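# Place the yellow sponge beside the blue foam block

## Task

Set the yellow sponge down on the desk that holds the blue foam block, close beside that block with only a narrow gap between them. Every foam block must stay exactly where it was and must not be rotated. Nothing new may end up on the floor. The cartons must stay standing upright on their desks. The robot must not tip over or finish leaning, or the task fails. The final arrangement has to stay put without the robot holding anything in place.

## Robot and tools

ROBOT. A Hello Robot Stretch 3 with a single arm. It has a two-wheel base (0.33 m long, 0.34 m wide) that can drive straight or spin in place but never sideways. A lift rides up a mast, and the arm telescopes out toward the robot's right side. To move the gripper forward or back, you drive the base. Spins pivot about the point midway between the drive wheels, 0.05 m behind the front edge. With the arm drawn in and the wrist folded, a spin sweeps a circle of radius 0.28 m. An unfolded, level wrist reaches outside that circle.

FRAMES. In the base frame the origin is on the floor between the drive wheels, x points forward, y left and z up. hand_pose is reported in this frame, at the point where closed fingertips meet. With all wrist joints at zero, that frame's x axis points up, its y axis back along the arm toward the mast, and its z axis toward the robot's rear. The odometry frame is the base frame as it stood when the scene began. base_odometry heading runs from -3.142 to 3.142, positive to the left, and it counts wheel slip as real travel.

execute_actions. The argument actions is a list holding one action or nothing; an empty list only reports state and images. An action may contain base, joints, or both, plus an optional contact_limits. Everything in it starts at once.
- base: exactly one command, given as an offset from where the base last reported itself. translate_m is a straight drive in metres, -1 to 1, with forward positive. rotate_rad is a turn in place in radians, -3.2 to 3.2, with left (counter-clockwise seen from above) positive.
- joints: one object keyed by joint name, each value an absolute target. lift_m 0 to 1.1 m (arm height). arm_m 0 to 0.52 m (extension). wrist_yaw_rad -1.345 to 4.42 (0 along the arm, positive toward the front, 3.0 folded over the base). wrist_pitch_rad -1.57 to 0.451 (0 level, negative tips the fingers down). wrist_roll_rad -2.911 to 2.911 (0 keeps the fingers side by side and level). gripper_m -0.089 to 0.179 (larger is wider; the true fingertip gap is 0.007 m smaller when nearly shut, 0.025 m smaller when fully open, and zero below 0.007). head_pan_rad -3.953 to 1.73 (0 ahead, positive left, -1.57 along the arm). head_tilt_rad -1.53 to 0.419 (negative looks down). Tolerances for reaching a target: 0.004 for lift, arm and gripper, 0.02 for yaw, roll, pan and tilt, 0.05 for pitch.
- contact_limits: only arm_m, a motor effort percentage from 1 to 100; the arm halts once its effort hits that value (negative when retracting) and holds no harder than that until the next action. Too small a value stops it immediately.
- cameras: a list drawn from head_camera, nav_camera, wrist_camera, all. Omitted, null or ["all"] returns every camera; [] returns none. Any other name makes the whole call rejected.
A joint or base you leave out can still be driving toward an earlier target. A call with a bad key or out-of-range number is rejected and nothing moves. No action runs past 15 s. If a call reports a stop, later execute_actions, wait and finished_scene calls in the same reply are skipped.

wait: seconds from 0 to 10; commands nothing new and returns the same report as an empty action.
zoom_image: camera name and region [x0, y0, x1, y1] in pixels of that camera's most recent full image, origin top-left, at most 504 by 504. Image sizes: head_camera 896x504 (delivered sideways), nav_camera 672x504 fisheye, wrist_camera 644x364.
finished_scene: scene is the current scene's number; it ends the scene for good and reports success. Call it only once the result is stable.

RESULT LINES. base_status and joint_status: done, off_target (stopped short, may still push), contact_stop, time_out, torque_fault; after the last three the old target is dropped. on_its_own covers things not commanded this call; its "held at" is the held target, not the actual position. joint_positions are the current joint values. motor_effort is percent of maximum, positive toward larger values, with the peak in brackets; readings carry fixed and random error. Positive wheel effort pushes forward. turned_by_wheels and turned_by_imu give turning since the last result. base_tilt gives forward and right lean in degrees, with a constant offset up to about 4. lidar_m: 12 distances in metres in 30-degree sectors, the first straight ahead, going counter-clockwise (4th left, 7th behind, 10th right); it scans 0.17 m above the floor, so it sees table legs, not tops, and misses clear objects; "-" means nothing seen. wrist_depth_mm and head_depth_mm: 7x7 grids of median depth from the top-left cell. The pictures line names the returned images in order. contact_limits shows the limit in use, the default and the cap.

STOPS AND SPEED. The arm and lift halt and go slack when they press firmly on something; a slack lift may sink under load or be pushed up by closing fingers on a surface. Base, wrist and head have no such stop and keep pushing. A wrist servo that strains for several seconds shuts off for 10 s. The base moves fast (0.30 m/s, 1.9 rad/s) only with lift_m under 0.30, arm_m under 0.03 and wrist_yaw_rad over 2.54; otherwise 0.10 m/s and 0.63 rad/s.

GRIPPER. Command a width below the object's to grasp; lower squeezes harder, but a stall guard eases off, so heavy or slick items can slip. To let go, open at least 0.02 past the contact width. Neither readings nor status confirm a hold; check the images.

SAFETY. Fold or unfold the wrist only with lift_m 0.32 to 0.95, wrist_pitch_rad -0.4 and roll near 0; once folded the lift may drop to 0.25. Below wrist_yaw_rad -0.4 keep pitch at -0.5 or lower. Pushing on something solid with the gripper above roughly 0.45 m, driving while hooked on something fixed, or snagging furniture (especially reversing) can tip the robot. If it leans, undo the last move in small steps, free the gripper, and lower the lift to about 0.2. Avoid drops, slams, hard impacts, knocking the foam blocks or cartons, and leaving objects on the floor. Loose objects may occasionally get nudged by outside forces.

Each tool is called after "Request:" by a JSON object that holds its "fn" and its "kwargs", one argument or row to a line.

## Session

Request:
{"fn": "execute_actions", "kwargs": {
  "actions": []
}}

Scene clock: 0.00 s.
base_odometry: x=+0.000 y=+0.000 heading=+0.000 (m, m, rad; odometry frame)
turned_by_wheels: +0.000 (rad since the last result)
turned_by_imu: +0.000 (rad since the last result)
base_tilt: forward=-1.8 right=+0.5 (deg)
lidar_m: 2.06 2.49 2.15 1.85 2.47 2.08 1.82 1.87 1.24 1.60 1.37 2.04
head_depth_mm: 1867 2319 2313 2358 2309 2342 2016 / 1884 2351 2383 2391 2374 2417 2080 / 1892 2410 2461 2428 1829 2474 2064 / 1647 2470 2480 2536 1859 2011 1972 / 1658 2535 2545 2527 1904 2547 1961 / 1724 2615 2579 2587 2557 2633 2049 / 1667 2675 2693 2710 2688 2706 2025
base_status: not commanded
joint_positions: lift_m=+0.465 arm_m=+0.000 wrist_yaw_rad=+3.081 wrist_pitch_rad=-0.609 wrist_roll_rad=-0.002 gripper_m=+0.037 head_pan_rad=+0.020 head_tilt_rad=-0.006
joint_status: not commanded
motor_effort: left_wheel=+0 right_wheel=+0 lift_m=+25 arm_m=+1 wrist_yaw_rad=+0 wrist_pitch_rad=+4 wrist_roll_rad=+0 gripper_m=-1 head_pan_rad=+0 head_tilt_rad=+2 (%)
hand_pose: x=-0.0093 y=+0.0514 z=+0.4373 quat_wxyz=(+0.233, +0.680, +0.192, +0.669) (m; base frame)
wrist_depth_mm: - - - - - - - / - - - - - - - / - - - - - 976 933 / 932 925 864 884 847 827 799 / 783 755 757 738 745 704 694 / 675 652 668 655 - 616 597 / 605 579 - - 554 549 534
pictures: head_camera (sideways: a quarter turn clockwise sets it upright), nav_camera (sideways: a quarter turn counterclockwise sets it upright), wrist_camera
Images, in order (width x height): head_camera 896x504, nav_camera 672x504, wrist_camera 644x364.

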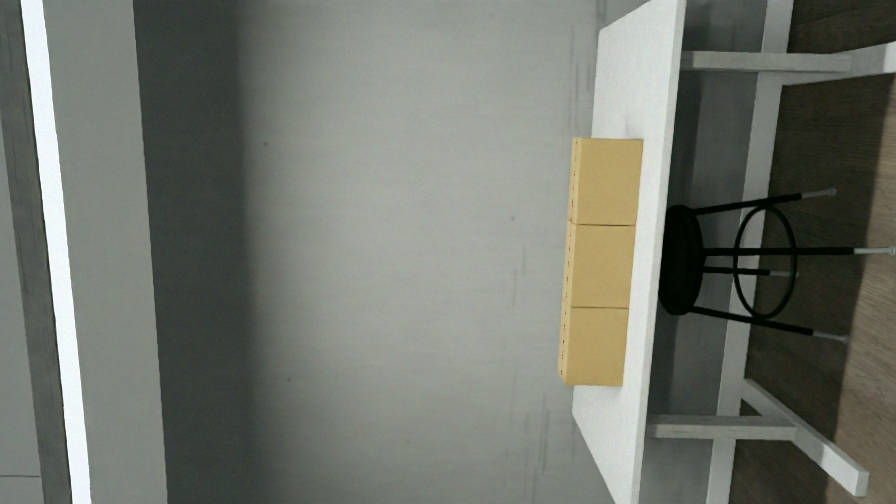

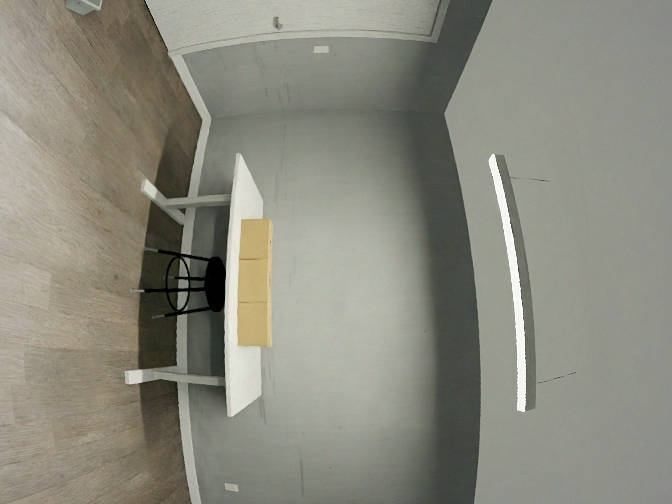

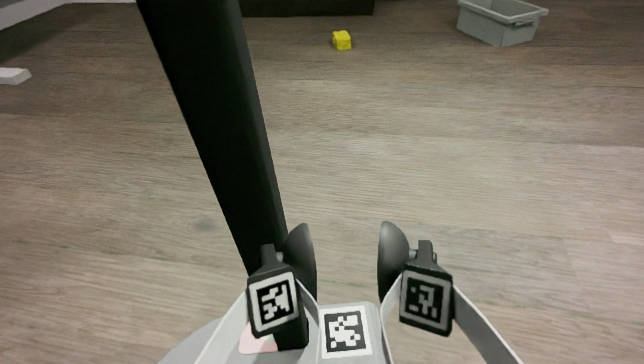

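Request:
{"fn": "execute_actions", "kwargs": {
  "actions": [
    {"joints":{"head_pan_rad":-1.7,"head_tilt_rad":-0.3,"wrist_pitch_rad":-0.4,"wrist_yaw_rad":2.9,"lift_m":0.4}}
  ],
  "cameras": ["nav_camera","head_camera"]
}}

Request:
{"fn": "execute_actions", "kwargs": {
  "actions": [
    {"joints":{"head_pan_rad":-3.3,"lift_m":0.29}}
  ],
  "cameras": ["nav_camera","head_camera"]
}}

Request:
{"fn": "execute_actions", "kwargs": {
  "actions": [
    {"base":{"rotate_rad":1.5},"joints":{"head_pan_rad":-0.1,"head_tilt_rad":-0.6}}
  ],
  "cameras": ["nav_camera","head_camera"]
}}

Scene clock: 1.90 s.
base_odometry: x=+0.000 y=+0.000 heading=+0.000 (m, m, rad; odometry frame)
turned_by_wheels: +0.000 (rad since the last result)
turned_by_imu: +0.000 (rad since the last result)
base_tilt: forward=-1.9 right=+0.7 (deg)
lidar_m: 2.07 2.49 2.16 1.85 2.48 2.08 1.82 1.87 1.24 1.60 1.37 2.04
head_depth_mm: 1345 1412 1515 925 1724 1782 1409 / 1353 1431 1515 928 1753 1803 1487 / 1363 1433 1524 934 1736 1828 1464 / 1379 1449 1522 938 1759 1834 1449 / 1383 1469 1528 957 1766 1853 1452 / 1391 1469 1539 952 1798 1842 1449 / 1417 1483 1560 959 1828 1830 1441
base_status: not commanded
joint_positions: lift_m=+0.400 arm_m=+0.000 wrist_yaw_rad=+2.903 wrist_pitch_rad=-0.421 wrist_roll_rad=-0.002 gripper_m=+0.037 head_pan_rad=-1.693 head_tilt_rad=-0.296
joint_status: all done
motor_effort: left_wheel=+0(0) right_wheel=+0(1) lift_m=+18(19) arm_m=+0(0) wrist_yaw_rad=-3(4) wrist_pitch_rad=+6(6) wrist_roll_rad=+0(0) gripper_m=+0(1) head_pan_rad=-4(55) head_tilt_rad=-2(22) (%)
hand_pose: x=+0.0316 y=+0.0731 z=+0.4123 quat_wxyz=(+0.229, +0.703, +0.065, +0.670) (m; base frame)
wrist_depth_mm: - - - - - - - / - - - - - - - / - - - - - - - / - - - - - 968 911 / 847 - 846 834 821 773 756 / 717 715 723 669 - 653 629 / 604 599 - 575 564 563 555
pictures: head_camera (sideways: a quarter turn clockwise sets it upright), nav_camera (sideways: a quarter turn counterclockwise sets it upright)
Images, in order (width x height): head_camera 896x504, nav_camera 672x504.

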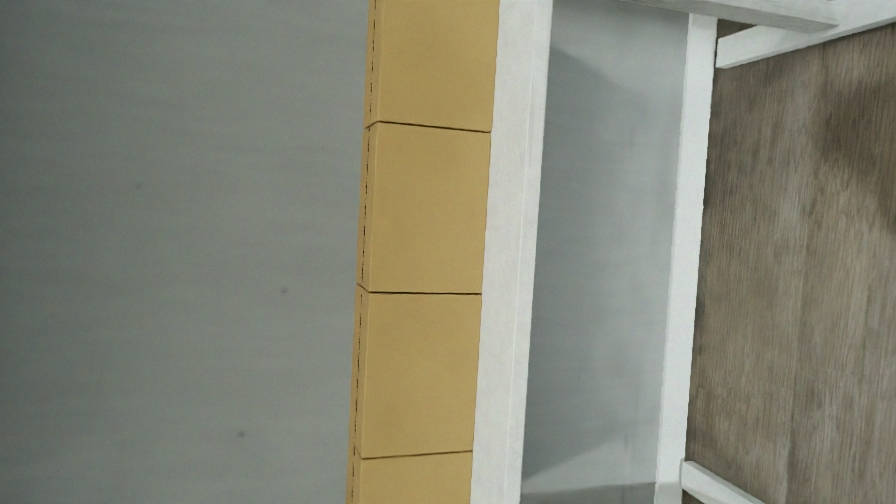

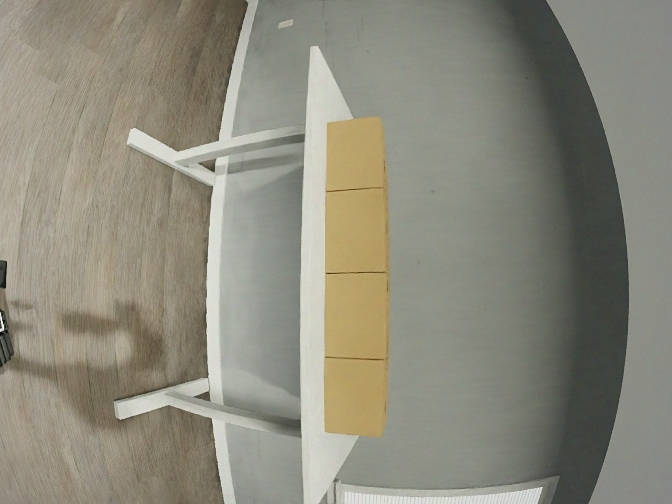

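Scene clock: 3.73 s.
base_odometry: x=+0.000 y=+0.000 heading=+0.000 (m, m, rad; odometry frame)
turned_by_wheels: +0.000 (rad since the last result)
turned_by_imu: +0.000 (rad since the last result)
base_tilt: forward=-1.9 right=+0.5 (deg)
lidar_m: 2.07 2.48 2.16 1.85 2.48 2.09 1.82 1.87 1.25 1.60 1.36 2.04
head_depth_mm: 1954 2028 1671 2302 2442 1889 1481 / 1936 2047 1624 2322 2427 1870 1475 / 1952 2058 1629 2371 2450 1871 1458 / 1938 2100 2159 2354 2474 1873 1464 / 1979 2095 2180 2351 2434 1851 1453 / 1981 2080 2231 2393 2486 1844 1460 / 2001 2104 2243 2365 2481 1835 1441
base_status: not commanded
joint_positions: lift_m=+0.290 arm_m=+0.000 wrist_yaw_rad=+2.903 wrist_pitch_rad=-0.420 wrist_roll_rad=-0.002 gripper_m=+0.037 head_pan_rad=-3.293 head_tilt_rad=-0.296
joint_status: all done
motor_effort: left_wheel=+0(0) right_wheel=+0(0) lift_m=+18(17) arm_m=+0(0) wrist_yaw_rad=-3(3) wrist_pitch_rad=+6(6) wrist_roll_rad=+0(0) gripper_m=-1(1) head_pan_rad=-4(55) head_tilt_rad=-1(1) (%)
hand_pose: x=+0.0317 y=+0.0732 z=+0.3025 quat_wxyz=(+0.229, +0.703, +0.065, +0.670) (m; base frame)
wrist_depth_mm: - - - - - - - / - - - - - - - / - - - - - - 980 / 869 - 828 818 776 768 723 / 695 - 669 656 644 615 606 / 574 556 570 538 - 514 500 / 487 486 - 451 452 442 436
pictures: head_camera (sideways: a quarter turn clockwise sets it upright), nav_camera (sideways: a quarter turn counterclockwise sets it upright)
Images, in order (width x height): head_camera 896x504, nav_camera 672x504.

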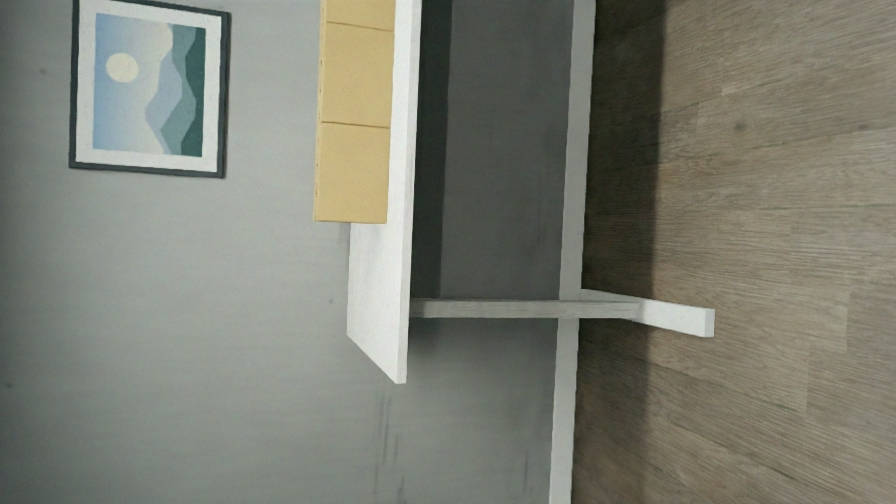

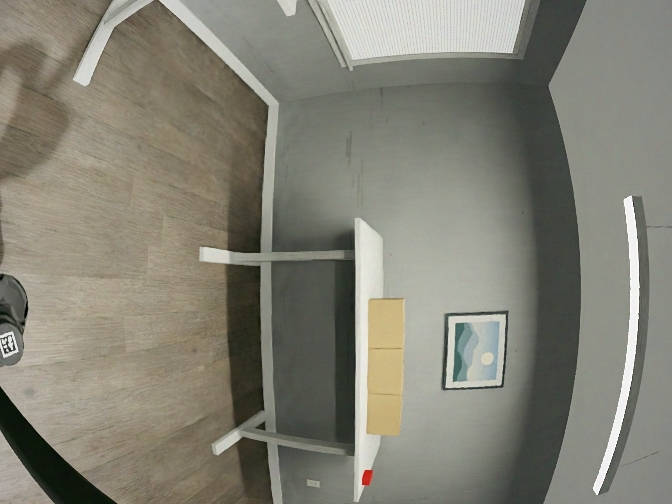

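Scene clock: 6.00 s.
base_odometry: x=+0.000 y=+0.000 heading=+1.500 (m, m, rad; odometry frame)
turned_by_wheels: +1.500 (rad since the last result)
turned_by_imu: +1.484 (rad since the last result)
base_tilt: forward=-1.7 right=+0.7 (deg)
lidar_m: 1.85 2.03 2.09 1.82 1.95 1.25 1.60 1.36 2.04 2.23 2.25 2.17
head_depth_mm: 1818 1979 2220 2300 1760 1449 1217 / 1796 2003 2273 2305 1754 1429 1222 / 1803 2009 2243 2255 1758 1434 1203 / 1781 1993 2293 2246 1742 1421 1201 / 1747 1969 2221 2179 1724 1408 1194 / 1757 1963 2234 2151 1717 1406 1191 / 1765 1959 2199 2191 1709 1393 1188
base_status: done
joint_positions: lift_m=+0.290 arm_m=+0.000 wrist_yaw_rad=+2.903 wrist_pitch_rad=-0.420 wrist_roll_rad=-0.002 gripper_m=+0.037 head_pan_rad=-0.107 head_tilt_rad=-0.593
joint_status: all done
motor_effort: left_wheel=-2(8) right_wheel=+1(8) lift_m=+18(18) arm_m=+0(0) wrist_yaw_rad=-3(3) wrist_pitch_rad=+5(5) wrist_roll_rad=+0(0) gripper_m=+1(0) head_pan_rad=+5(57) head_tilt_rad=-3(20) (%)
hand_pose: x=+0.0317 y=+0.0732 z=+0.3025 quat_wxyz=(+0.229, +0.703, +0.064, +0.670) (m; base frame)
wrist_depth_mm: - - - - - - - / - - - - - - - / - - - - - 999 965 / 893 - 840 808 781 746 740 / 679 - 660 657 655 617 599 / 571 567 569 530 - 515 505 / 487 501 - 461 451 443 445
pictures: head_camera (sideways: a quarter turn clockwise sets it upright), nav_camera (sideways: a quarter turn counterclockwise sets it upright)
Images, in order (width x height): head_camera 896x504, nav_camera 672x504.

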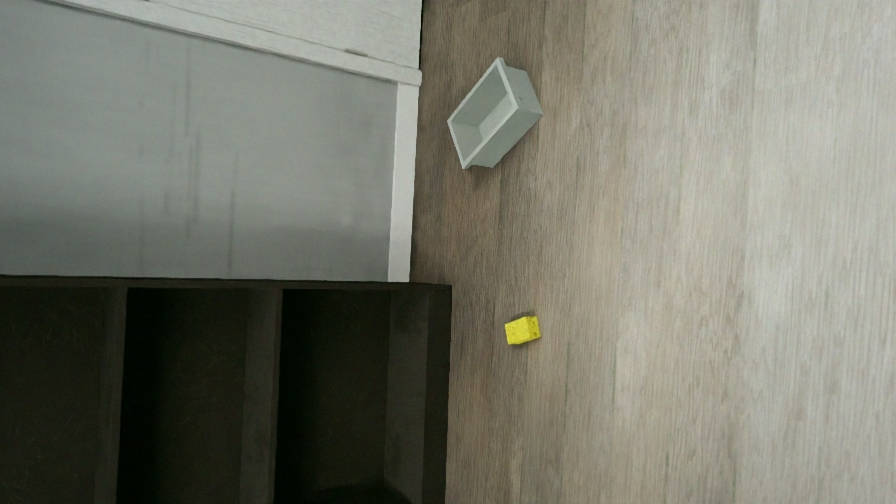

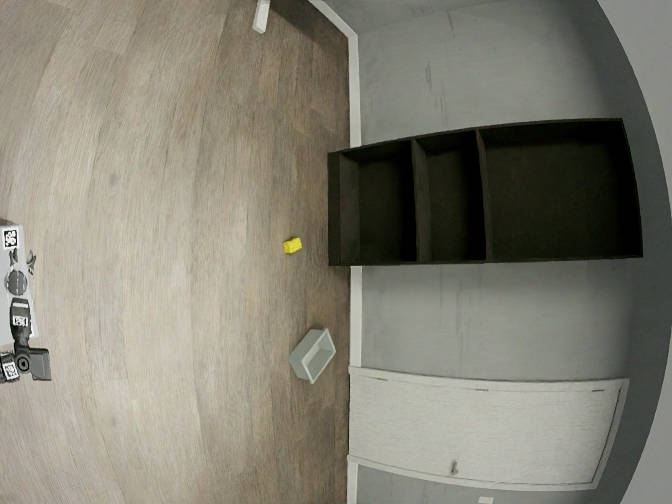

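Request:
{"fn": "execute_actions", "kwargs": {
  "actions": [
    {"base":{"rotate_rad":0.355},"joints":{"head_pan_rad":-0.9,"head_tilt_rad":-1.0}}
  ],
  "cameras": []
}}

Request:
{"fn": "execute_actions", "kwargs": {
  "actions": [
    {"base":{"translate_m":1.0}}
  ],
  "cameras": ["head_camera"]
}}

Request:
{"fn": "execute_actions", "kwargs": {
  "actions": [
    {"base":{"translate_m":0.2},"joints":{"lift_m":0.33}}
  ],
  "cameras": []
}}

Scene clock: 8.67 s.
base_odometry: x=+0.000 y=+0.000 heading=+1.855 (m, m, rad; odometry frame)
turned_by_wheels: +0.355 (rad since the last result)
turned_by_imu: +0.351 (rad since the last result)
base_tilt: forward=-1.7 right=+0.6 (deg)
lidar_m: 2.03 2.08 1.82 2.24 1.25 1.60 1.37 2.29 1.80 1.99 2.22 1.85
head_depth_mm: 2421 2091 1777 1549 1359 1227 1109 / 2320 2066 1769 1530 1352 1220 1118 / 2281 2095 1756 1527 1343 1225 - / 2181 2034 1743 1520 1343 1211 - / 2085 1965 1717 1511 1339 1195 1099 / 2033 1966 1723 1499 1321 1181 1076 / 1941 1977 1683 1491 1319 1180 1077
base_status: done
joint_positions: lift_m=+0.290 arm_m=+0.000 wrist_yaw_rad=+2.903 wrist_pitch_rad=-0.420 wrist_roll_rad=-0.002 gripper_m=+0.037 head_pan_rad=-0.893 head_tilt_rad=-0.988
joint_status: all done
motor_effort: left_wheel=-2(9) right_wheel=+1(7) lift_m=+18(19) arm_m=+0(0) wrist_yaw_rad=-3(2) wrist_pitch_rad=+6(6) wrist_roll_rad=+0(0) gripper_m=+0(0) head_pan_rad=-4(51) head_tilt_rad=-5(29) (%)
hand_pose: x=+0.0317 y=+0.0732 z=+0.3025 quat_wxyz=(+0.229, +0.703, +0.064, +0.670) (m; base frame)
wrist_depth_mm: - - - - - - - / - - - - - - - / - - - - - 977 963 / 871 - 826 802 788 755 741 / 700 - 674 651 641 612 589 / 561 547 570 535 - 518 506 / 482 498 - 457 447 444 435
pictures: none
No camera images: the call's "cameras" was empty. Leave "cameras" out to get every camera's image.

Scene clock: 13.70 s.
base_odometry: x=-0.280 y=+0.960 heading=+1.855 (m, m, rad; odometry frame)
turned_by_wheels: +0.000 (rad since the last result)
turned_by_imu: -0.002 (rad since the last result)
base_tilt: forward=-1.7 right=+0.6 (deg)
lidar_m: 1.03 1.82 1.32 1.68 2.52 2.01 2.37 2.76 2.35 1.78 1.06 1.23
head_depth_mm: 1510 1836 1771 1515 1362 1223 1104 / 1442 1767 1766 1548 1363 1215 1115 / 1374 1659 1746 1526 1349 1222 - / 1297 1539 1708 1509 1340 1213 - / 1117 1368 1568 1498 1330 1193 1104 / 1126 1357 1540 1495 1325 1193 1086 / 1093 1070 1500 1449 1315 1182 1075
base_status: done
joint_positions: lift_m=+0.290 arm_m=+0.000 wrist_yaw_rad=+2.903 wrist_pitch_rad=-0.420 wrist_roll_rad=-0.002 gripper_m=+0.037 head_pan_rad=-0.893 head_tilt_rad=-0.988
joint_status: not commanded
motor_effort: left_wheel=-2(6) right_wheel=+1(6) lift_m=+19(18) arm_m=+0(0) wrist_yaw_rad=-3(2) wrist_pitch_rad=+5(5) wrist_roll_rad=+0(1) gripper_m=+1(1) head_pan_rad=-4(4) head_tilt_rad=-6(6) (%)
hand_pose: x=+0.0318 y=+0.0732 z=+0.3025 quat_wxyz=(+0.229, +0.703, +0.064, +0.670) (m; base frame)
wrist_depth_mm: - - - - - - - / - - - - - - - / - - - - - 953 952 / 864 - 836 797 770 769 753 / 709 - 655 665 653 621 607 / 575 566 567 526 - 514 496 / 493 488 - 458 445 445 444
pictures: head_camera (sideways: a quarter turn clockwise sets it upright)
Images, in order (width x height): head_camera 896x504.

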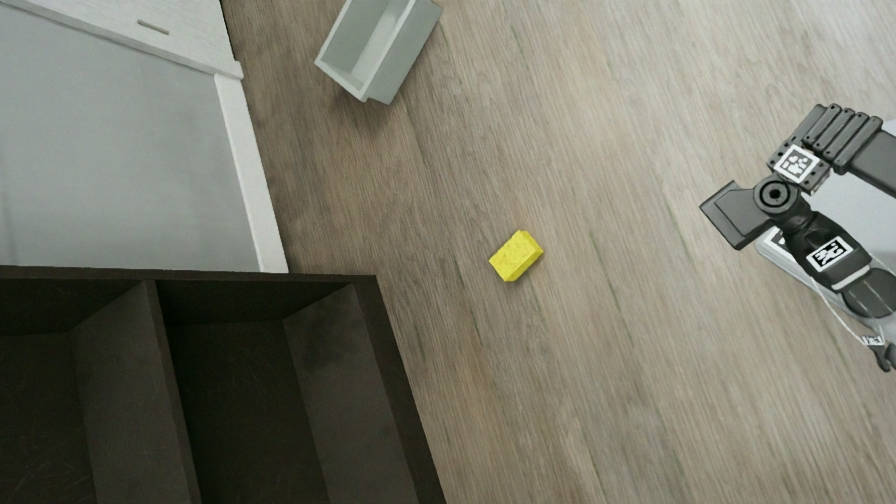

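Scene clock: 17.03 s.
base_odometry: x=-0.336 y=+1.152 heading=+1.855 (m, m, rad; odometry frame)
turned_by_wheels: +0.000 (rad since the last result)
turned_by_imu: -0.001 (rad since the last result)
base_tilt: forward=-1.9 right=+0.4 (deg)
lidar_m: 0.84 1.61 1.21 1.72 1.71 2.18 2.57 2.50 2.55 1.57 0.95 1.04
head_depth_mm: 1299 1617 1768 1520 1372 1222 1103 / 1243 1521 1737 1538 1360 1211 1118 / 910 1128 1677 1524 1324 1223 - / 1050 1062 1500 1484 1344 1216 - / 1030 1025 1496 1450 1332 1193 1098 / 982 994 1426 1417 1322 1198 1077 / 943 982 1331 1386 1310 1184 1077
base_status: done
joint_positions: lift_m=+0.330 arm_m=+0.000 wrist_yaw_rad=+2.903 wrist_pitch_rad=-0.420 wrist_roll_rad=-0.002 gripper_m=+0.037 head_pan_rad=-0.894 head_tilt_rad=-0.988
joint_status: all done
motor_effort: left_wheel=-2(8) right_wheel=+2(6) lift_m=+30(33) arm_m=+0(0) wrist_yaw_rad=-2(3) wrist_pitch_rad=+6(5) wrist_roll_rad=+0(0) gripper_m=+0(0) head_pan_rad=-4(4) head_tilt_rad=-6(6) (%)
hand_pose: x=+0.0318 y=+0.0732 z=+0.3420 quat_wxyz=(+0.229, +0.703, +0.064, +0.670) (m; base frame)
wrist_depth_mm: - - - - - - - / - - - - - - - / - - - - - - - / 988 - 895 879 848 820 821 / 769 - 736 717 705 683 649 / 629 620 623 586 - 575 555 / 530 522 - 518 491 483 485
pictures: none
No camera images: the call's "cameras" was empty. Leave "cameras" out to get every camera's image.

Request:
{"fn": "execute_actions", "kwargs": {
  "actions": [
    {"base":{"translate_m":0.18},"joints":{"wrist_yaw_rad":0.0,"gripper_m":0.12,"arm_m":0.3,"head_pan_rad":-1.5,"head_tilt_rad":-1.1}}
  ],
  "cameras": []
}}

Request:
{"fn": "execute_actions", "kwargs": {
  "actions": [
    {"joints":{"wrist_pitch_rad":-1.55,"wrist_roll_rad":-1.36,"arm_m":0.43,"lift_m":0.22}}
  ],
  "cameras": ["head_camera","wrist_camera"]
}}

Scene clock: 21.07 s.
base_odometry: x=-0.387 y=+1.325 heading=+1.855 (m, m, rad; odometry frame)
turned_by_wheels: +0.000 (rad since the last result)
turned_by_imu: -0.001 (rad since the last result)
base_tilt: forward=-1.8 right=+0.6 (deg)
lidar_m: 0.66 1.38 1.13 1.63 2.23 2.34 2.76 2.62 2.67 1.36 0.87 0.67
head_depth_mm: 2109 1834 1620 1458 1325 1199 1125 / 2094 1817 1566 1447 1322 1193 - / 1993 1803 1587 1452 1304 - - / 1773 1806 1589 1395 1296 1224 - / 1531 1720 1584 1406 1292 1188 1093 / 1317 1482 1397 1394 1276 1175 1083 / 852 1000 1382 1332 1267 1170 1074
base_status: done
joint_positions: lift_m=+0.330 arm_m=+0.300 wrist_yaw_rad=+0.003 wrist_pitch_rad=-0.420 wrist_roll_rad=-0.002 gripper_m=+0.120 head_pan_rad=-1.493 head_tilt_rad=-1.086
joint_status: all done
motor_effort: left_wheel=-2(4) right_wheel=+2(4) lift_m=+30(30) arm_m=+6(7) wrist_yaw_rad=-4(4) wrist_pitch_rad=+5(6) wrist_roll_rad=+0(0) gripper_m=+0(98) head_pan_rad=-4(43) head_tilt_rad=-6(18) (%)
hand_pose: x=-0.0209 y=-0.6688 z=+0.3420 quat_wxyz=(+0.693, +0.149, -0.690, -0.146) (m; base frame)
wrist_depth_mm: 567 681 880 - - - - / 569 720 939 - - - - / 600 734 952 - - - - / 364 765 873 876 697 693 808 / 430 720 723 705 703 674 652 / 475 464 595 586 564 - 559 / 413 449 507 491 487 470 478
pictures: none
No camera images: the call's "cameras" was empty. Leave "cameras" out to get every camera's image.

Scene clock: 23.27 s.
base_odometry: x=-0.387 y=+1.325 heading=+1.855 (m, m, rad; odometry frame)
turned_by_wheels: +0.000 (rad since the last result)
turned_by_imu: +0.000 (rad since the last result)
base_tilt: forward=-1.8 right=+0.5 (deg)
lidar_m: 0.66 1.38 1.13 1.63 2.24 2.34 2.75 2.62 2.66 1.36 0.87 0.67
head_depth_mm: 2092 1826 1640 1451 1322 1203 1106 / 2084 1832 1600 1442 1309 1198 1129 / 2015 1818 1577 1441 1300 - - / 1766 1800 1602 1397 1290 1216 - / 1536 1726 1572 1421 1297 1194 1092 / 1308 1481 1397 1398 1278 1172 1084 / 853 998 1385 1333 1266 1164 1072
base_status: not commanded
joint_positions: lift_m=+0.220 arm_m=+0.430 wrist_yaw_rad=+0.002 wrist_pitch_rad=-1.542 wrist_roll_rad=-1.355 gripper_m=+0.120 head_pan_rad=-1.493 head_tilt_rad=-1.086
joint_status: all done
motor_effort: left_wheel=-2(2) right_wheel=+1(2) lift_m=+18(26) arm_m=+6(8) wrist_yaw_rad=-3(3) wrist_pitch_rad=-3(5) wrist_roll_rad=-3(3) gripper_m=+1(0) head_pan_rad=-4(4) head_tilt_rad=-6(6) (%)
hand_pose: x=-0.0214 y=-0.5579 z=+0.1022 quat_wxyz=(+0.713, +0.693, -0.076, -0.075) (m; base frame)
wrist_depth_mm: 250 248 249 245 246 244 242 / 255 254 253 250 248 249 248 / 261 261 260 258 256 255 252 / 268 265 264 218 264 261 259 / 274 272 269 222 266 264 264 / 281 278 277 227 273 - 269 / 287 288 286 283 281 280 277
pictures: head_camera (sideways: a quarter turn clockwise sets it upright), wrist_camera
Images, in order (width x height): head_camera 896x504, wrist_camera 644x364.

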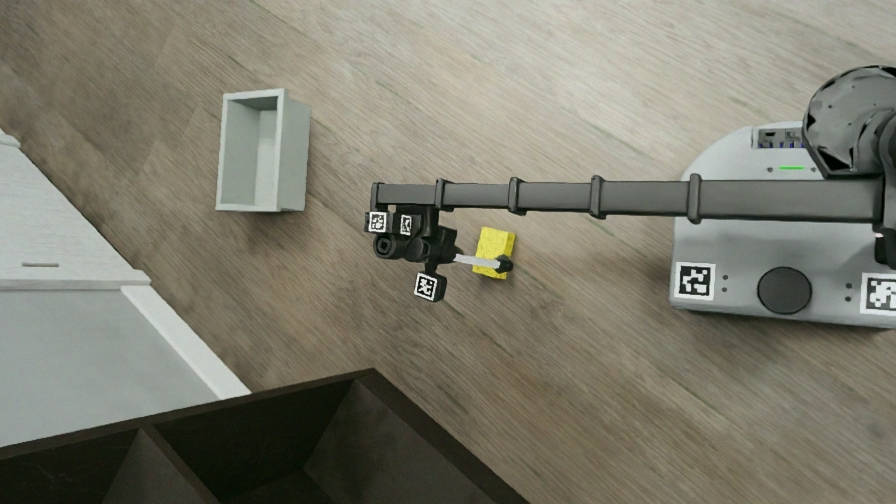

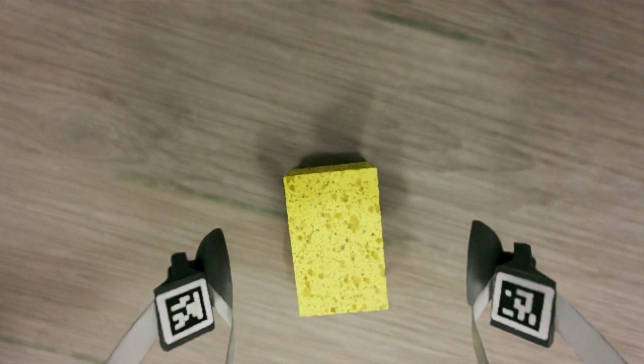

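Request:
{"fn": "execute_actions", "kwargs": {
  "actions": [
    {"joints":{"wrist_roll_rad":-1.45,"lift_m":0.143,"arm_m":0.434,"head_pan_rad":-2.4,"head_tilt_rad":-0.25}}
  ],
  "cameras": ["head_camera","wrist_camera"]
}}

Request:
{"fn": "execute_actions", "kwargs": {
  "actions": [
    {"joints":{"gripper_m":0.025,"head_pan_rad":-3.5}}
  ],
  "cameras": ["head_camera","wrist_camera"]
}}

Scene clock: 25.10 s.
base_odometry: x=-0.387 y=+1.325 heading=+1.855 (m, m, rad; odometry frame)
turned_by_wheels: +0.000 (rad since the last result)
turned_by_imu: +0.000 (rad since the last result)
base_tilt: forward=-1.7 right=+0.6 (deg)
lidar_m: 0.66 1.38 1.13 1.63 2.24 2.35 2.74 2.63 2.67 1.36 0.88 0.67
head_depth_mm: 3330 3550 3747 - 2825 1974 1539 / 3196 3369 3680 3850 2787 1962 1517 / 3060 3258 3470 3568 2745 1953 1516 / 2933 3160 3291 3452 2769 1930 1505 / 2887 3008 3146 3084 2725 1938 1509 / 2716 2879 3070 3247 2727 1907 1509 / 2657 2794 2993 3073 2660 1923 1487
base_status: not commanded
joint_positions: lift_m=+0.143 arm_m=+0.434 wrist_yaw_rad=+0.002 wrist_pitch_rad=-1.543 wrist_roll_rad=-1.444 gripper_m=+0.120 head_pan_rad=-2.393 head_tilt_rad=-0.261
joint_status: all done
motor_effort: left_wheel=-2(2) right_wheel=+2(2) lift_m=+18(19) arm_m=+6(7) wrist_yaw_rad=-2(1) wrist_pitch_rad=-3(2) wrist_roll_rad=-3(3) gripper_m=+0(0) head_pan_rad=-5(54) head_tilt_rad=+4(36) (%)
hand_pose: x=-0.0214 y=-0.5618 z=+0.0252 quat_wxyz=(+0.715, +0.696, -0.044, -0.044) (m; base frame)
wrist_depth_mm: 176 174 173 173 171 171 170 / 179 178 177 176 177 175 175 / 182 182 181 179 180 178 178 / 187 186 185 172 184 182 181 / 193 190 190 142 186 186 185 / 196 196 193 145 191 - 190 / 201 201 198 149 195 195 195
pictures: head_camera (sideways: a quarter turn clockwise sets it upright), wrist_camera
Images, in order (width x height): head_camera 896x504, wrist_camera 644x364.

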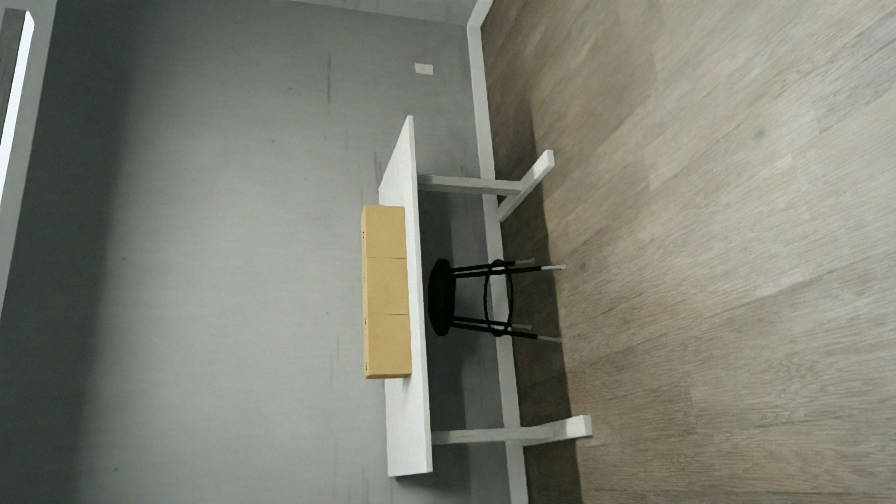

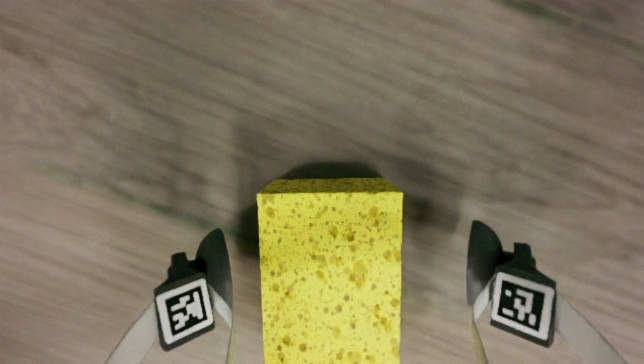

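Scene clock: 26.53 s.
base_odometry: x=-0.387 y=+1.325 heading=+1.855 (m, m, rad; odometry frame)
turned_by_wheels: +0.000 (rad since the last result)
turned_by_imu: +0.000 (rad since the last result)
base_tilt: forward=-1.6 right=+0.5 (deg)
lidar_m: 0.66 1.39 1.13 1.62 2.24 2.34 2.75 2.62 2.67 1.35 0.87 0.67
head_depth_mm: 2371 2508 2605 2790 2837 1986 1529 / 2416 2496 2653 2828 2787 1987 1533 / 2452 2578 2693 2843 2816 1932 1510 / 2447 2579 2690 2874 2582 1943 1512 / 2498 2612 2154 2891 2726 1944 1506 / 2506 2619 2214 2975 2684 1925 1502 / 2566 2714 2204 3082 2679 1923 1492
base_status: not commanded
joint_positions: lift_m=+0.143 arm_m=+0.434 wrist_yaw_rad=+0.002 wrist_pitch_rad=-1.543 wrist_roll_rad=-1.444 gripper_m=+0.026 head_pan_rad=-3.493 head_tilt_rad=-0.261
joint_status: all done
motor_effort: left_wheel=-2(2) right_wheel=+1(0) lift_m=+18(18) arm_m=+6(6) wrist_yaw_rad=-1(2) wrist_pitch_rad=-2(2) wrist_roll_rad=-2(3) gripper_m=-19(100) head_pan_rad=-5(56) head_tilt_rad=+5(5) (%)
hand_pose: x=-0.0214 y=-0.5618 z=+0.0252 quat_wxyz=(+0.715, +0.696, -0.044, -0.044) (m; base frame)
wrist_depth_mm: 174 174 173 172 172 170 170 / 179 178 177 176 175 174 173 / 183 182 181 181 179 178 179 / 188 187 185 176 183 182 182 / 193 191 189 139 138 187 186 / 197 196 194 142 141 190 190 / 201 199 200 146 146 197 195
pictures: head_camera (sideways: a quarter turn clockwise sets it upright), wrist_camera
Images, in order (width x height): head_camera 896x504, wrist_camera 644x364.

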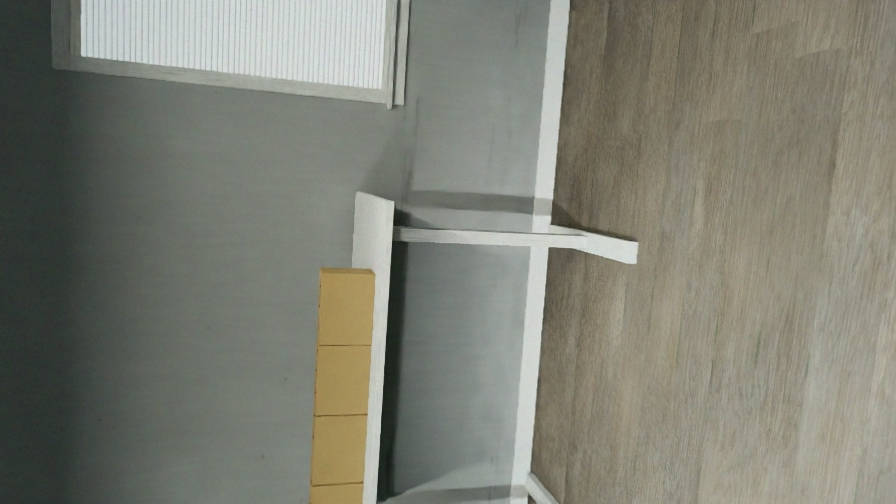

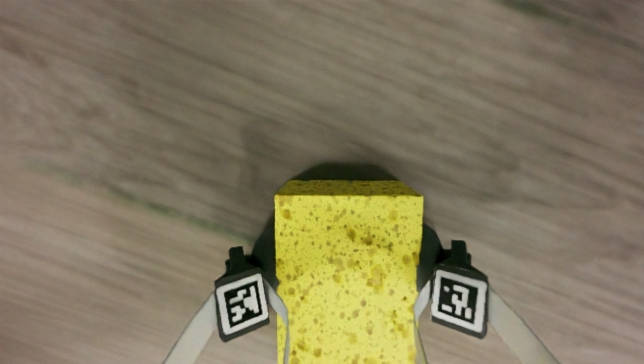

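Request:
{"fn": "execute_actions", "kwargs": {
  "actions": [
    {"joints":{"lift_m":0.4,"arm_m":0.0}}
  ]
}}

Scene clock: 32.20 s.
base_odometry: x=-0.387 y=+1.325 heading=+1.855 (m, m, rad; odometry frame)
turned_by_wheels: +0.000 (rad since the last result)
turned_by_imu: -0.001 (rad since the last result)
base_tilt: forward=-1.7 right=+0.6 (deg)
lidar_m: 0.66 1.38 1.13 1.62 2.25 2.34 2.75 2.63 2.67 1.36 0.87 0.68
head_depth_mm: 2365 2517 2602 2797 2857 1967 1535 / 2404 2498 2628 2811 2793 1972 1518 / 2416 2546 2686 2845 2811 1970 1511 / 2440 2611 2687 2859 2595 1939 1522 / 2480 2648 2150 2976 2700 1935 1512 / 2555 2660 2176 3003 2706 1916 1485 / 2538 2762 2227 3036 2682 1911 1482
base_status: not commanded
joint_positions: lift_m=+0.400 arm_m=+0.000 wrist_yaw_rad=+0.002 wrist_pitch_rad=-1.543 wrist_roll_rad=-1.446 gripper_m=+0.026 head_pan_rad=-3.493 head_tilt_rad=-0.261
joint_status: all done
motor_effort: left_wheel=-2(2) right_wheel=+1(1) lift_m=+30(33) arm_m=-5(8) wrist_yaw_rad=-3(1) wrist_pitch_rad=-2(2) wrist_roll_rad=-2(3) gripper_m=-19(19) head_pan_rad=-4(5) head_tilt_rad=+5(4) (%)
hand_pose: x=-0.0214 y=-0.1284 z=+0.2816 quat_wxyz=(+0.715, +0.696, -0.044, -0.043) (m; base frame)
wrist_depth_mm: 421 422 421 424 421 412 410 / 437 430 432 429 430 421 420 / 448 441 431 434 437 436 431 / 450 - - 143 441 446 439 / - - - 138 138 453 448 / - - - 142 142 463 462 / - - - 145 146 479 473
pictures: head_camera (sideways: a quarter turn clockwise sets it upright), nav_camera (sideways: a quarter turn counterclockwise sets it upright), wrist_camera
Images, in order (width x height): head_camera 896x504, nav_camera 672x504, wrist_camera 644x364.

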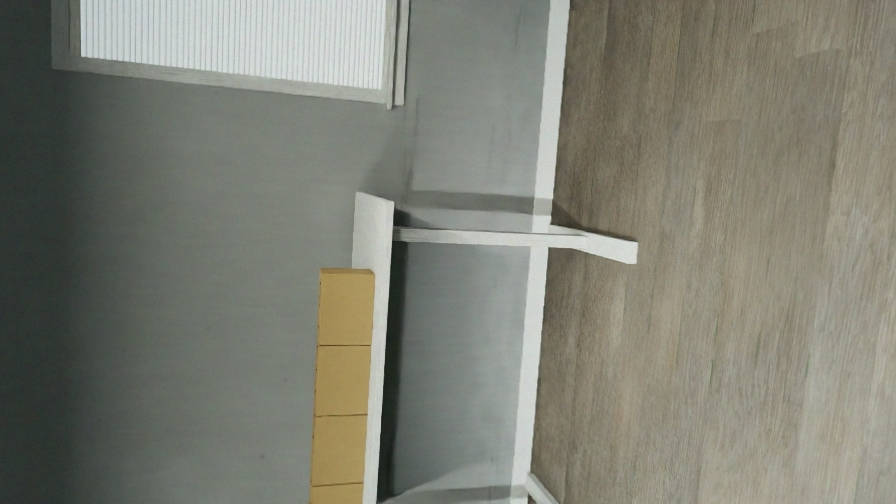

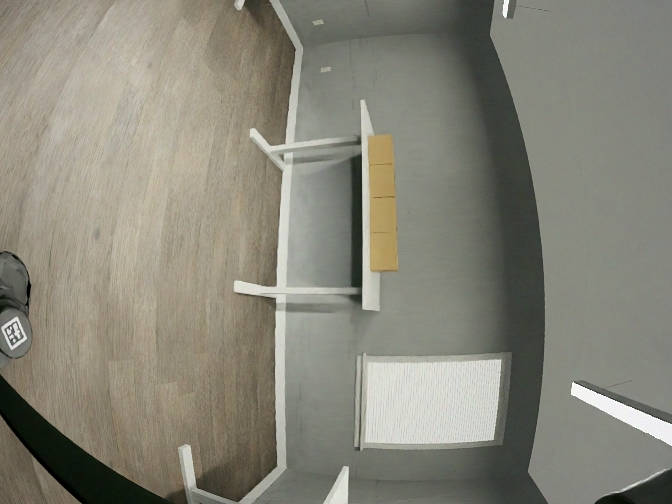

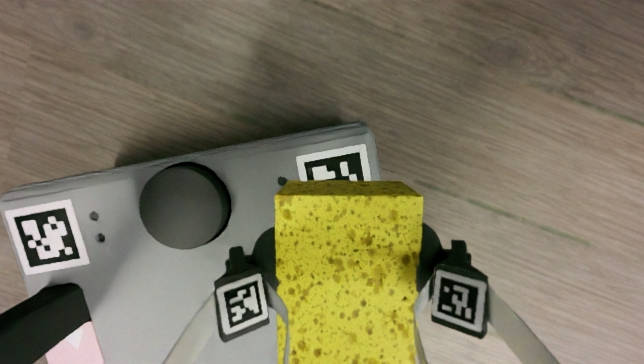

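Request:
{"fn": "execute_actions", "kwargs": {
  "actions": [
    {"base":{"rotate_rad":0.58},"joints":{"wrist_pitch_rad":-0.4,"wrist_roll_rad":0,"wrist_yaw_rad":2.75,"head_pan_rad":-3.1,"head_tilt_rad":-0.5}}
  ],
  "cameras": []
}}

Request:
{"fn": "execute_actions", "kwargs": {
  "actions": [
    {"joints":{"lift_m":0.28}}
  ]
}}

Scene clock: 36.87 s.
base_odometry: x=-0.387 y=+1.325 heading=+2.434 (m, m, rad; odometry frame)
turned_by_wheels: +0.580 (rad since the last result)
turned_by_imu: +0.576 (rad since the last result)
base_tilt: forward=-1.9 right=+0.5 (deg)
lidar_m: 1.48 1.13 1.65 1.77 2.82 2.75 2.62 2.73 0.88 0.88 0.66 1.02
head_depth_mm: 3359 3481 3625 2747 1981 1554 1284 / 3381 3765 3915 2694 1975 1538 1274 / 3122 3549 3753 2671 1942 1538 1272 / 3023 3278 3534 2643 1947 1523 1266 / 2857 2991 3351 2609 1911 1511 1252 / 2796 2851 2977 2585 1908 1518 1255 / 2644 2768 3091 2594 1880 1502 1248
base_status: done
joint_positions: lift_m=+0.400 arm_m=+0.000 wrist_yaw_rad=+2.746 wrist_pitch_rad=-0.422 wrist_roll_rad=-0.005 gripper_m=+0.026 head_pan_rad=-3.107 head_tilt_rad=-0.494
joint_status: all done
motor_effort: left_wheel=-3(8) right_wheel=+2(4) lift_m=+30(31) arm_m=-5(6) wrist_yaw_rad=+3(6) wrist_pitch_rad=+6(6) wrist_roll_rad=+3(2) gripper_m=-19(20) head_pan_rad=+4(36) head_tilt_rad=-3(20) (%)
hand_pose: x=+0.0649 y=+0.0613 z=+0.4115 quat_wxyz=(+0.281, +0.705, +0.010, +0.651) (m; base frame)
wrist_depth_mm: - - - - - - - / - - - - - - - / - - - - - - - / - - - 177 959 956 947 / - 847 843 139 138 787 759 / - 699 723 143 142 664 642 / 600 - 580 145 146 551 554
pictures: none
No camera images: the call's "cameras" was empty. Leave "cameras" out to get every camera's image.

Scene clock: 38.80 s.
base_odometry: x=-0.387 y=+1.325 heading=+2.434 (m, m, rad; odometry frame)
turned_by_wheels: +0.000 (rad since the last result)
turned_by_imu: +0.000 (rad since the last result)
base_tilt: forward=-1.7 right=+0.6 (deg)
lidar_m: 1.47 1.13 1.66 1.78 2.81 2.75 2.63 2.74 0.88 0.88 0.66 1.02
head_depth_mm: 3282 3425 3646 2704 2008 1554 1281 / 3397 3682 3962 2672 1943 1556 1277 / 3195 3491 3783 2674 1956 1536 1265 / 3038 3225 3541 2649 1947 1532 1268 / 2911 2989 3419 2598 1908 1530 1257 / 2743 2853 2983 2571 1912 1507 1259 / 2624 2801 3103 2602 1892 1506 1253
base_status: not commanded
joint_positions: lift_m=+0.280 arm_m=+0.000 wrist_yaw_rad=+2.747 wrist_pitch_rad=-0.421 wrist_roll_rad=-0.005 gripper_m=+0.026 head_pan_rad=-3.107 head_tilt_rad=-0.494
joint_status: all done
motor_effort: left_wheel=-2(3) right_wheel=+1(2) lift_m=+18(24) arm_m=-5(6) wrist_yaw_rad=+4(3) wrist_pitch_rad=+6(6) wrist_roll_rad=+3(3) gripper_m=-19(20) head_pan_rad=+4(4) head_tilt_rad=-3(3) (%)
hand_pose: x=+0.0649 y=+0.0614 z=+0.2923 quat_wxyz=(+0.281, +0.705, +0.010, +0.651) (m; base frame)
wrist_depth_mm: - - - - - - - / - - - - - - - / - - - - 997 970 923 / - 820 813 175 763 753 712 / - 641 647 139 139 594 590 / - 546 553 143 141 503 492 / 463 - - 145 146 426 422
pictures: head_camera (sideways: a quarter turn clockwise sets it upright), nav_camera (sideways: a quarter turn counterclockwise sets it upright), wrist_camera
Images, in order (width x height): head_camera 896x504, nav_camera 672x504, wrist_camera 644x364.

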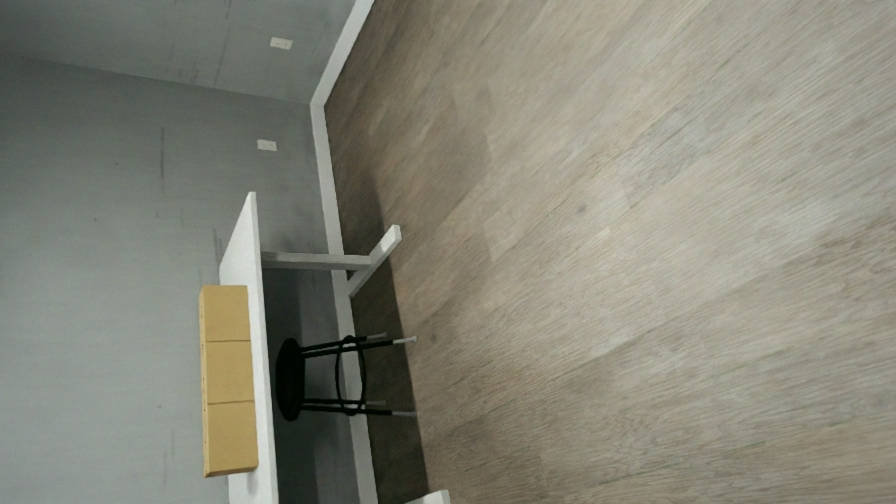

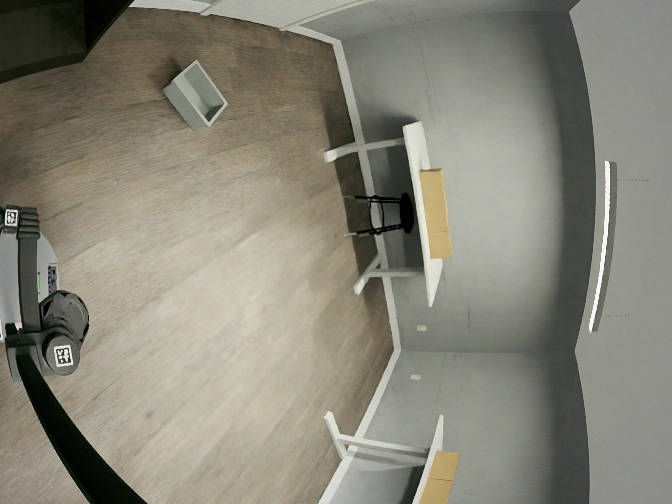

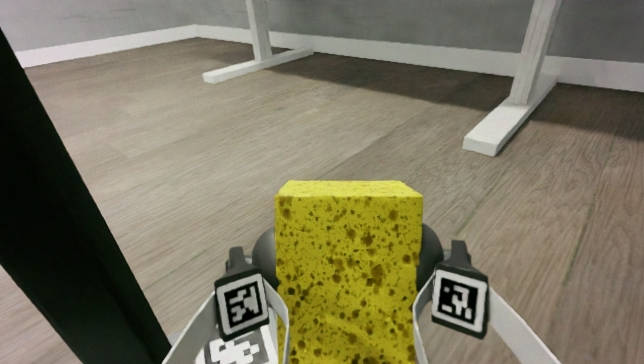

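Request:
{"fn": "execute_actions", "kwargs": {
  "actions": [
    {"base":{"translate_m":-1.0}}
  ],
  "cameras": []
}}

Request:
{"fn": "execute_actions", "kwargs": {
  "actions": [
    {"base":{"translate_m":-1.0},"joints":{"head_pan_rad":-2.7}}
  ]
}}

Scene clock: 44.00 s.
base_odometry: x=+0.374 y=+0.675 heading=+2.434 (m, m, rad; odometry frame)
turned_by_wheels: +0.000 (rad since the last result)
turned_by_imu: +0.000 (rad since the last result)
base_tilt: forward=-1.8 right=+0.6 (deg)
lidar_m: 2.14 2.04 2.22 2.01 1.99 2.49 1.93 1.84 1.84 1.43 1.14 1.43
head_depth_mm: 2500 2775 3041 2711 1971 1545 1292 / 2404 2654 2978 2688 1964 1545 1278 / 2249 2531 2800 2693 1964 1539 1267 / 2156 2385 2177 2365 1941 1521 1263 / 2046 2249 1734 2622 1930 1521 1258 / 1959 2137 1634 2360 1912 1518 1253 / 1866 2042 1559 2328 1900 1503 1248
base_status: done
joint_positions: lift_m=+0.280 arm_m=+0.000 wrist_yaw_rad=+2.747 wrist_pitch_rad=-0.421 wrist_roll_rad=-0.005 gripper_m=+0.026 head_pan_rad=-3.107 head_tilt_rad=-0.495
joint_status: not commanded
motor_effort: left_wheel=-1(11) right_wheel=+2(4) lift_m=+18(18) arm_m=-5(6) wrist_yaw_rad=+3(2) wrist_pitch_rad=+6(6) wrist_roll_rad=+3(3) gripper_m=-20(20) head_pan_rad=+4(4) head_tilt_rad=-2(2) (%)
hand_pose: x=+0.0648 y=+0.0615 z=+0.2923 quat_wxyz=(+0.281, +0.705, +0.010, +0.651) (m; base frame)
wrist_depth_mm: - - - - - - - / - - - - - - - / - - - - 986 949 924 / - 825 800 176 758 739 722 / - 658 647 139 139 601 583 / - 546 553 142 142 508 500 / 468 - - 146 146 425 435
pictures: none
No camera images: the call's "cameras" was empty. Leave "cameras" out to get every camera's image.

Scene clock: 48.93 s.
base_odometry: x=+1.134 y=+0.025 heading=+2.434 (m, m, rad; odometry frame)
turned_by_wheels: +0.000 (rad since the last result)
turned_by_imu: +0.000 (rad since the last result)
base_tilt: forward=-1.8 right=+0.6 (deg)
lidar_m: 2.50 2.95 2.15 1.51 1.93 1.83 1.06 0.68 0.85 1.85 1.82 1.95
head_depth_mm: 1181 1299 1429 1205 882 1508 1264 / 1175 1282 1413 918 873 1486 1273 / 1166 1268 1415 859 869 1533 1269 / 1159 1272 1398 851 859 1477 1267 / 1149 1253 1384 839 852 1437 1224 / 1144 1252 1384 832 844 1434 1232 / 1143 1236 1370 823 843 1415 1246
base_status: done
joint_positions: lift_m=+0.280 arm_m=+0.000 wrist_yaw_rad=+2.747 wrist_pitch_rad=-0.421 wrist_roll_rad=-0.005 gripper_m=+0.026 head_pan_rad=-2.707 head_tilt_rad=-0.495
joint_status: all done
motor_effort: left_wheel=-2(12) right_wheel=+1(3) lift_m=+18(19) arm_m=-5(5) wrist_yaw_rad=+3(2) wrist_pitch_rad=+6(6) wrist_roll_rad=+3(2) gripper_m=-20(19) head_pan_rad=+3(37) head_tilt_rad=-2(2) (%)
hand_pose: x=+0.0648 y=+0.0615 z=+0.2923 quat_wxyz=(+0.281, +0.705, +0.010, +0.651) (m; base frame)
wrist_depth_mm: - - - - - - - / - - - - - - - / - - - - - 948 937 / - 833 816 176 771 735 724 / - 645 658 139 139 601 585 / - 548 544 142 141 498 495 / 466 - - 146 146 428 425
pictures: head_camera (sideways: a quarter turn clockwise sets it upright), nav_camera (sideways: a quarter turn counterclockwise sets it upright), wrist_camera
Images, in order (width x height): head_camera 896x504, nav_camera 672x504, wrist_camera 644x364.

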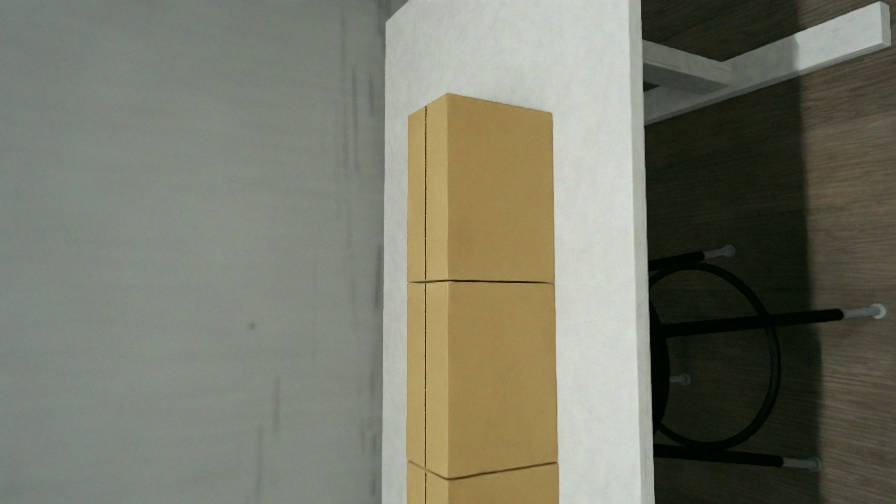

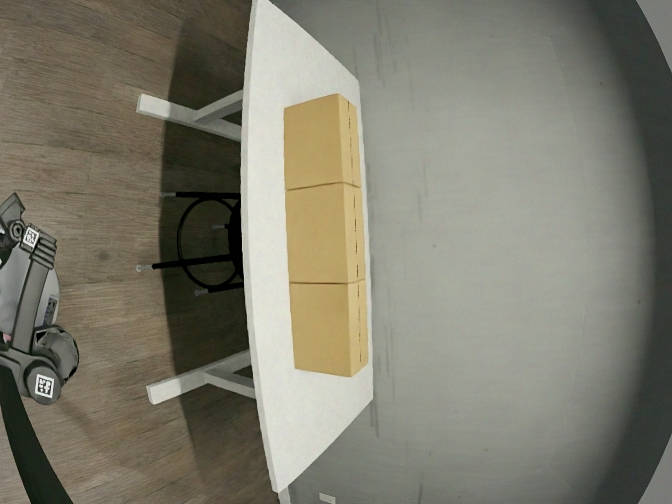

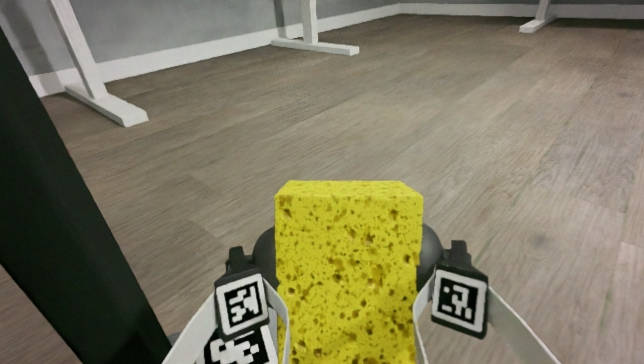

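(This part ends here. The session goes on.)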